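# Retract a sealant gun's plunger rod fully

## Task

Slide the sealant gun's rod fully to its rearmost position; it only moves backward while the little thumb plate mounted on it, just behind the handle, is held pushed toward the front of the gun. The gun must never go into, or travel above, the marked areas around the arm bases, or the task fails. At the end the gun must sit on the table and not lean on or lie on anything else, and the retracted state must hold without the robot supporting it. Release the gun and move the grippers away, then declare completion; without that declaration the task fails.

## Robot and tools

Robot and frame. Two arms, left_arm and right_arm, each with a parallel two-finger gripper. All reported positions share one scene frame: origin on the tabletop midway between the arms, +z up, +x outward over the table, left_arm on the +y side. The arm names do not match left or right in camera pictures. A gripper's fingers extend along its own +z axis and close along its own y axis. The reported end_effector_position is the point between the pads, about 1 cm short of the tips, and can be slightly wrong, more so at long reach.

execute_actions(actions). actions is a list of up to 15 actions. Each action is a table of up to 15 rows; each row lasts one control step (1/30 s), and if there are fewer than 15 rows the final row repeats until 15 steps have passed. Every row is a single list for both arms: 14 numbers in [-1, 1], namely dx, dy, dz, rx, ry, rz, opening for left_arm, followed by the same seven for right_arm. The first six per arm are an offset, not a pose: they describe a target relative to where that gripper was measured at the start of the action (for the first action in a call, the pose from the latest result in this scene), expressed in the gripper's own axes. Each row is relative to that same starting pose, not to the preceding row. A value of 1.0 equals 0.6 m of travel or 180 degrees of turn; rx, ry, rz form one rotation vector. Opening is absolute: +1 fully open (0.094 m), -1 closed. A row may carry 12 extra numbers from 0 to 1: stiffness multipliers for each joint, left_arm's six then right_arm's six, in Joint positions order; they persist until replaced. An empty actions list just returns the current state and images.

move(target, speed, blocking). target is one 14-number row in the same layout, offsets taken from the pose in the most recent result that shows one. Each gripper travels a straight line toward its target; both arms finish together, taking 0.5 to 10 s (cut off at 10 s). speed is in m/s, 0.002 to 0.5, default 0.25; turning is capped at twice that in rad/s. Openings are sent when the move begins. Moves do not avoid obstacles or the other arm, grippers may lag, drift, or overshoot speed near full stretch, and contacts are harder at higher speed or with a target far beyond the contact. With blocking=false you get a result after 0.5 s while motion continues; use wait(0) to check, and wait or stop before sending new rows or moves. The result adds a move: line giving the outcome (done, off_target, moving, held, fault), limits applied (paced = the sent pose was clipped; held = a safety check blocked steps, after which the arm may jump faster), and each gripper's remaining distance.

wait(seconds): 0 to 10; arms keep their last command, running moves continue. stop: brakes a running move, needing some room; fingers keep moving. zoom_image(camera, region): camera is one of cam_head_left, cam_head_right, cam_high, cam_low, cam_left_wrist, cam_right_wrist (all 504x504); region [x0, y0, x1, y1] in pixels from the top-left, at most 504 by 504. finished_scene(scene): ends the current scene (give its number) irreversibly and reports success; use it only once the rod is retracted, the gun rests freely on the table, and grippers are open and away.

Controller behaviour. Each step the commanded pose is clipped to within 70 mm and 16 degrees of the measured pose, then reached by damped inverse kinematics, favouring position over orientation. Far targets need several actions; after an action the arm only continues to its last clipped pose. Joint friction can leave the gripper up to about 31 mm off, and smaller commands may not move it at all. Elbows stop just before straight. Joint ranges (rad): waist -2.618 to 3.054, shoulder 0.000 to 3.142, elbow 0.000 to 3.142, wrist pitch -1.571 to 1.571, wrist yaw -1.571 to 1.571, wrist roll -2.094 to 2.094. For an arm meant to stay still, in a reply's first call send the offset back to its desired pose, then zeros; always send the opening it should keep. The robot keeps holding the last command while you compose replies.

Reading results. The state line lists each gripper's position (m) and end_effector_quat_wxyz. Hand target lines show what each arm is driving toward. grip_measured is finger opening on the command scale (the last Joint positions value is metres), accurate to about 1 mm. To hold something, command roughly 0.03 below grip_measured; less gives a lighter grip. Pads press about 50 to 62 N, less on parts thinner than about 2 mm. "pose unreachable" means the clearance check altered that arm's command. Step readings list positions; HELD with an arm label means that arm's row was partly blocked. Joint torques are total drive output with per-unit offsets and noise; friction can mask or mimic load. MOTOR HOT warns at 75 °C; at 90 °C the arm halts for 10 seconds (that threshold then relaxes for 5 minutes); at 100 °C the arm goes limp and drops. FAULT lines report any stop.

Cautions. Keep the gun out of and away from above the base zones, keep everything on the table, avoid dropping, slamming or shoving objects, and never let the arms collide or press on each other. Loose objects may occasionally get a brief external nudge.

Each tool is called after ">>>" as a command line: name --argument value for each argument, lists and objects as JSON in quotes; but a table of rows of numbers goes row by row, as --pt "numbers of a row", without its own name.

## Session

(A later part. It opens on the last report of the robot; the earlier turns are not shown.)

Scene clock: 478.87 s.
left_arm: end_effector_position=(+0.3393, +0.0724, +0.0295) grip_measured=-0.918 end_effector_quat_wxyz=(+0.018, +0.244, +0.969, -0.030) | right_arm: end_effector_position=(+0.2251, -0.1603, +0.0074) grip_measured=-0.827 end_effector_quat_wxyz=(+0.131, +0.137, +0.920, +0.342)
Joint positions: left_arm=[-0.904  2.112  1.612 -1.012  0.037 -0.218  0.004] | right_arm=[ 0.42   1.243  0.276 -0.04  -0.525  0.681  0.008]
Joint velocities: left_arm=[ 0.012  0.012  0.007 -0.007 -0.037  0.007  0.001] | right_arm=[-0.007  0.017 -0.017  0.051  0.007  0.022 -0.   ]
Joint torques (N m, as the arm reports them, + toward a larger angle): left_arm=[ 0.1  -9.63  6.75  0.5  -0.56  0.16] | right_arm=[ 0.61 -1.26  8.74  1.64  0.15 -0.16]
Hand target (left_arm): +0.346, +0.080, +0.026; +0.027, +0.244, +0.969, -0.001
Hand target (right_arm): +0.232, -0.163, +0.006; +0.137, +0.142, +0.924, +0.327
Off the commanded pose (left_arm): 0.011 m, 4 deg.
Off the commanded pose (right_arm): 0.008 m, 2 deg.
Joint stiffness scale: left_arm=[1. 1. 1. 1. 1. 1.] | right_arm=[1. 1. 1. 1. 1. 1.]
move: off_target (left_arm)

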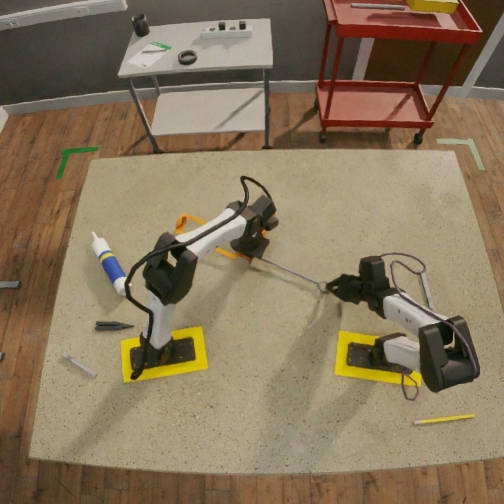

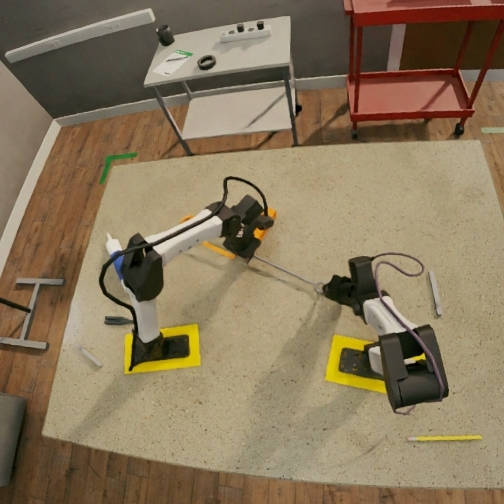

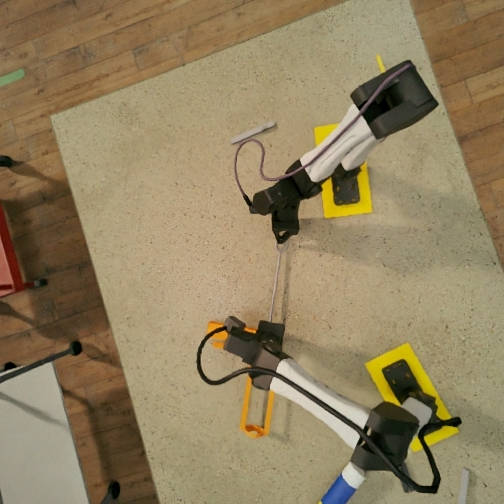

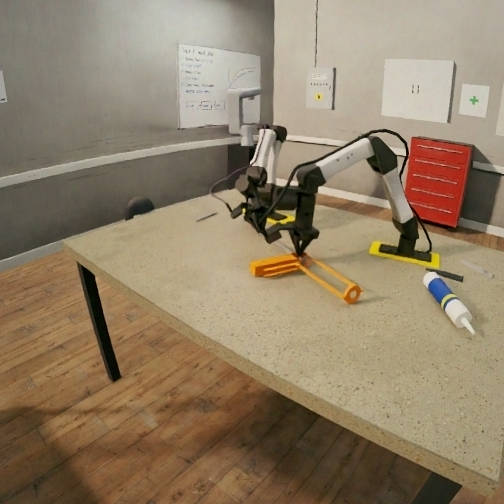

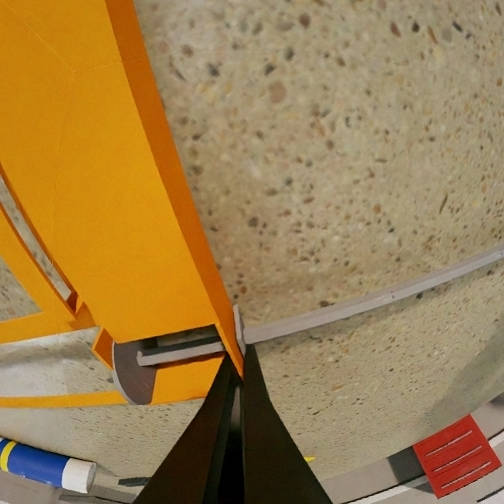

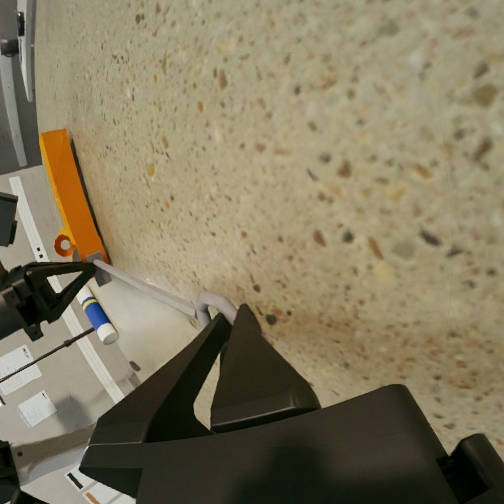

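>>> execute_actions --actions '[[[0,0,0,0,0,0,-0.945, 0,0,0,0,0,0,-0.84]],[[0,0,0,0,0,0,-0.6, 0,0,0,0,0,0,-0.72]]]'

>>> move --target '[0,0,-0.2,0,0,0,-0.6, 0,0,-0.18,0,0,0,-0.72]' --speed 0.12

>>> zoom_image --camera "cam_low" --region '[200, 190, 380, 310]'

Scene clock: 485.53 s.
left_arm: end_effector_position=(+0.3390, +0.0705, +0.0296) grip_measured=-0.602 end_effector_quat_wxyz=(+0.018, +0.244, +0.969, -0.034) | right_arm: end_effector_position=(+0.2254, -0.1595, +0.0082) grip_measured=-0.722 end_effector_quat_wxyz=(+0.132, +0.136, +0.920, +0.344)
Joint positions: left_arm=[-0.904  2.112  1.612 -1.008  0.046 -0.219  0.019] | right_arm=[ 0.42   1.243  0.276 -0.037 -0.53   0.681  0.013]
Joint velocities: left_arm=[ 0.027  0.007  0.007  0.037  0.007  0.007 -0.001] | right_arm=[ 0.017 -0.017  0.002  0.037  0.022 -0.022 -0.001]
Joint torques (N m, as the arm reports them, + toward a larger angle): left_arm=[  0.12 -10.7    6.32   0.48  -0.03   0.13] | right_arm=[ 0.   -3.75  6.92  1.64 -0.12 -0.19]
Hand target (left_arm): +0.339, +0.072, +0.030; +0.017, +0.244, +0.969, -0.031
Hand target (right_arm): +0.225, -0.160, +0.008; +0.131, +0.137, +0.920, +0.343
Off the commanded pose (left_arm): 0.001 m, 0 deg.
Off the commanded pose (right_arm): 0.001 m, 0 deg.
Joint stiffness scale: left_arm=[1. 1. 1. 1. 1. 1.] | right_arm=[1. 1. 1. 1. 1. 1.]
Step readings (end_effector_position; steps 1 to 15: 1st action; 16 to 30: 2nd action):
0: left_arm (+0.3393, +0.0724, +0.0295) | right_arm (+0.2252, -0.1604, +0.0074)
1: left_arm (+0.3391, +0.0722, +0.0295) | right_arm (+0.2252, -0.1602, +0.0075)
2: left_arm (+0.3390, +0.0720, +0.0295) | right_arm (+0.2251, -0.1601, +0.0076)
4: left_arm (+0.3390, +0.0720, +0.0295) | right_arm (+0.2251, -0.1601, +0.0076)
8: left_arm (+0.3390, +0.0720, +0.0295) | right_arm (+0.2251, -0.1601, +0.0076)
15: left_arm (+0.3390, +0.0720, +0.0295) | right_arm (+0.2251, -0.1601, +0.0076)
16: left_arm (+0.3386, +0.0710, +0.0296) | right_arm (+0.2250, -0.1599, +0.0077)
17: left_arm (+0.3390, +0.0705, +0.0296) | right_arm (+0.2253, -0.1596, +0.0080)
19: left_arm (+0.3390, +0.0705, +0.0296) | right_arm (+0.2254, -0.1595, +0.0082)
23: left_arm (+0.3390, +0.0705, +0.0296) | right_arm (+0.2254, -0.1595, +0.0082)
30: end_effector_position above

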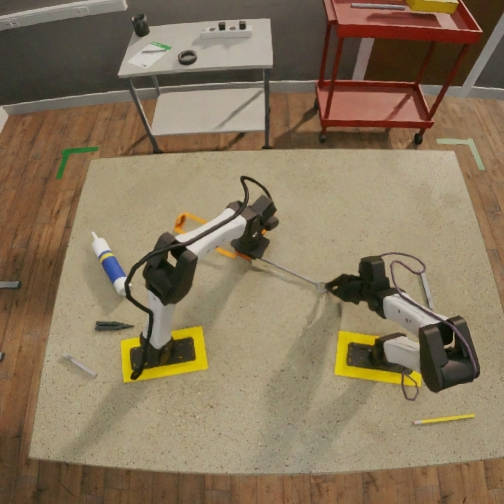

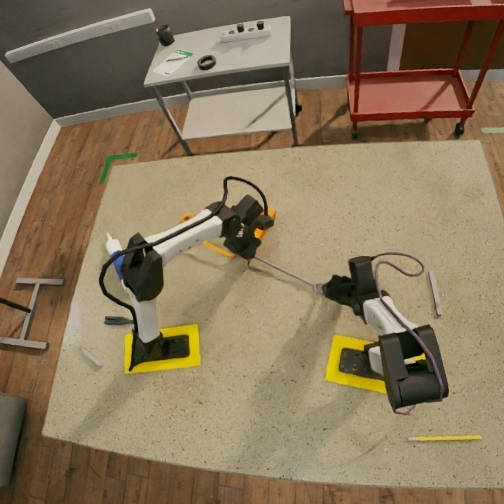

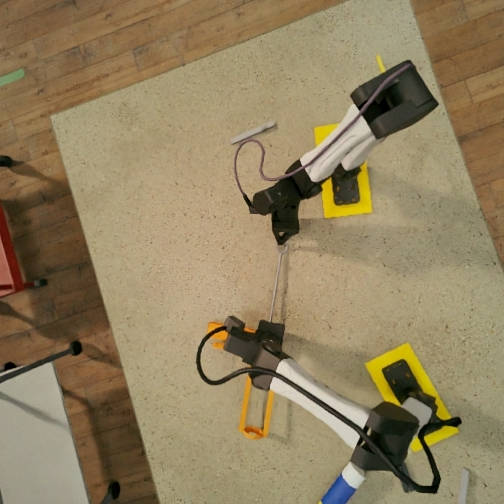

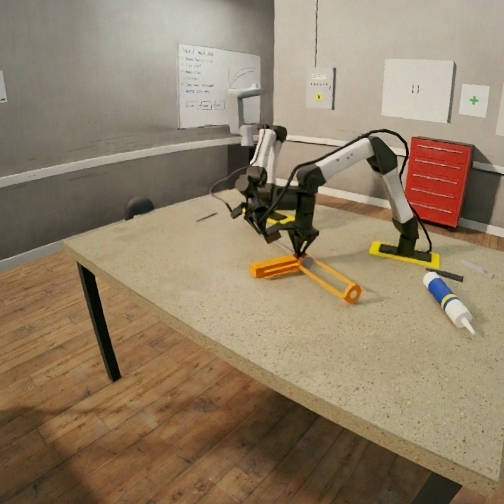

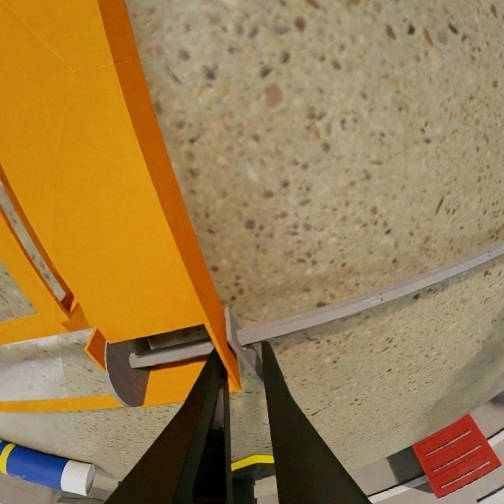

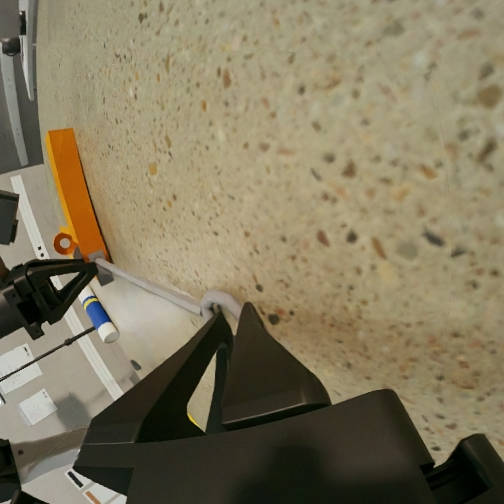

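Scene clock: 487.30 s.
left_arm: end_effector_position=(+0.3331, +0.0756, +0.1417) grip_measured=-0.602 end_effector_quat_wxyz=(+0.011, +0.249, +0.968, -0.031) | right_arm: end_effector_position=(+0.1886, -0.2198, +0.0793) grip_measured=-0.722 end_effector_quat_wxyz=(+0.127, +0.140, +0.918, +0.350)
Joint positions: left_arm=[-0.904  2.073  2.001 -1.451  0.046 -0.208  0.019] | right_arm=[-0.007  0.905  0.48  -0.867 -0.72   0.211  0.013]
Joint velocities: left_arm=[-0.002 -0.012 -0.002 -0.007  0.007  0.007 -0.001] | right_arm=[-0.032  0.012  0.012 -0.007  0.007  0.007  0.001]
Joint torques (N m, as the arm reports them, + toward a larger angle): left_arm=[  1.04 -10.67   8.05   0.39   0.02   0.18] | right_arm=[-0.77 -2.32  9.65  0.85 -0.33 -0.28]
Hand target (left_arm): +0.339, +0.080, +0.149; +0.018, +0.244, +0.969, -0.034
Hand target (right_arm): +0.189, -0.220, +0.087; +0.133, +0.137, +0.916, +0.352
Off the commanded pose (left_arm): 0.009 m, 1 deg.
Off the commanded pose (right_arm): 0.009 m, 1 deg.
Joint stiffness scale: left_arm=[1. 1. 1. 1. 1. 1.] | right_arm=[1. 1. 1. 1. 1. 1.]
move: done

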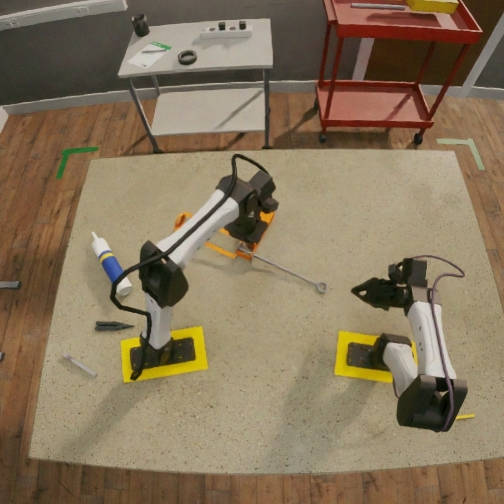

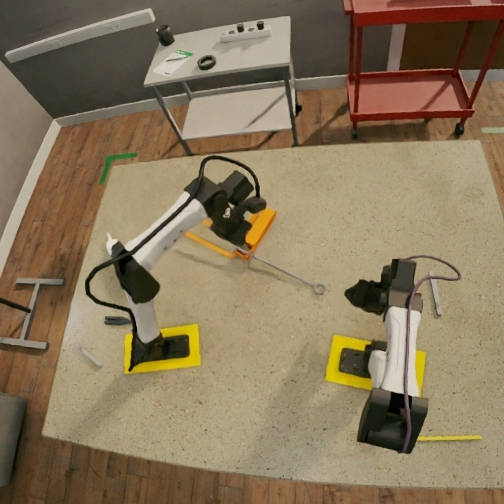

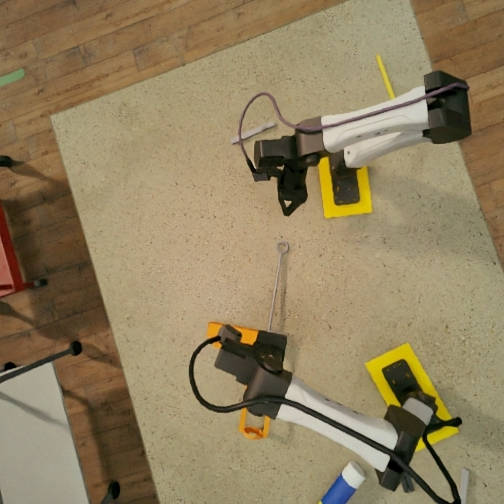

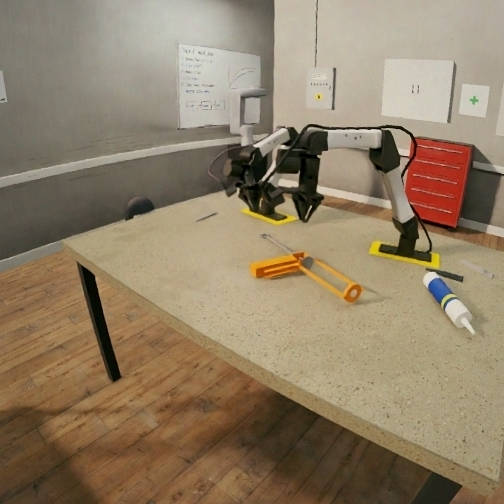

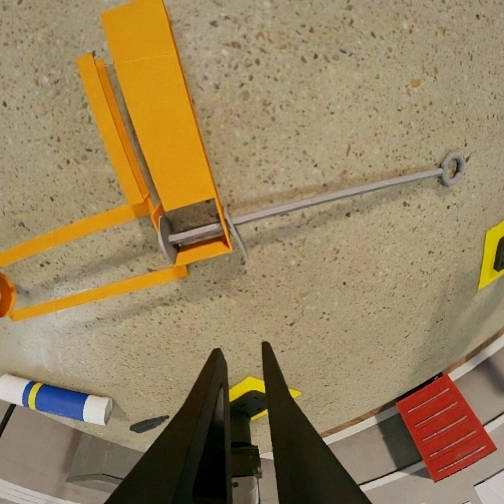

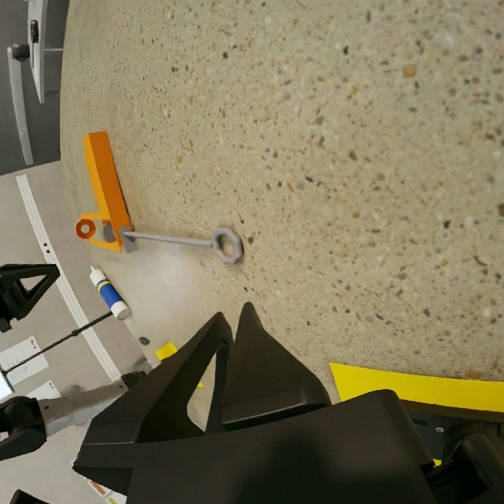

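Region (200, 190, 380, 310) of cam_low's 504x504 image, scaled by 2.800, with more detail than that image has.

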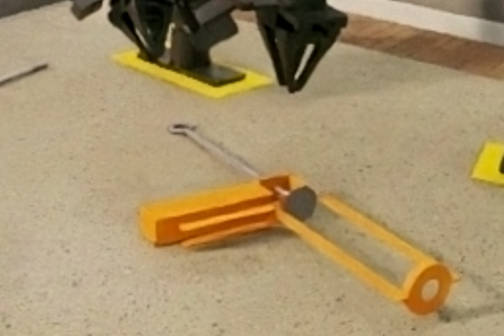

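Scene 1 is done: the rod is fully back and both arms are clear.

>>> finished_scene --scene 1

The scene is finished: the task was done.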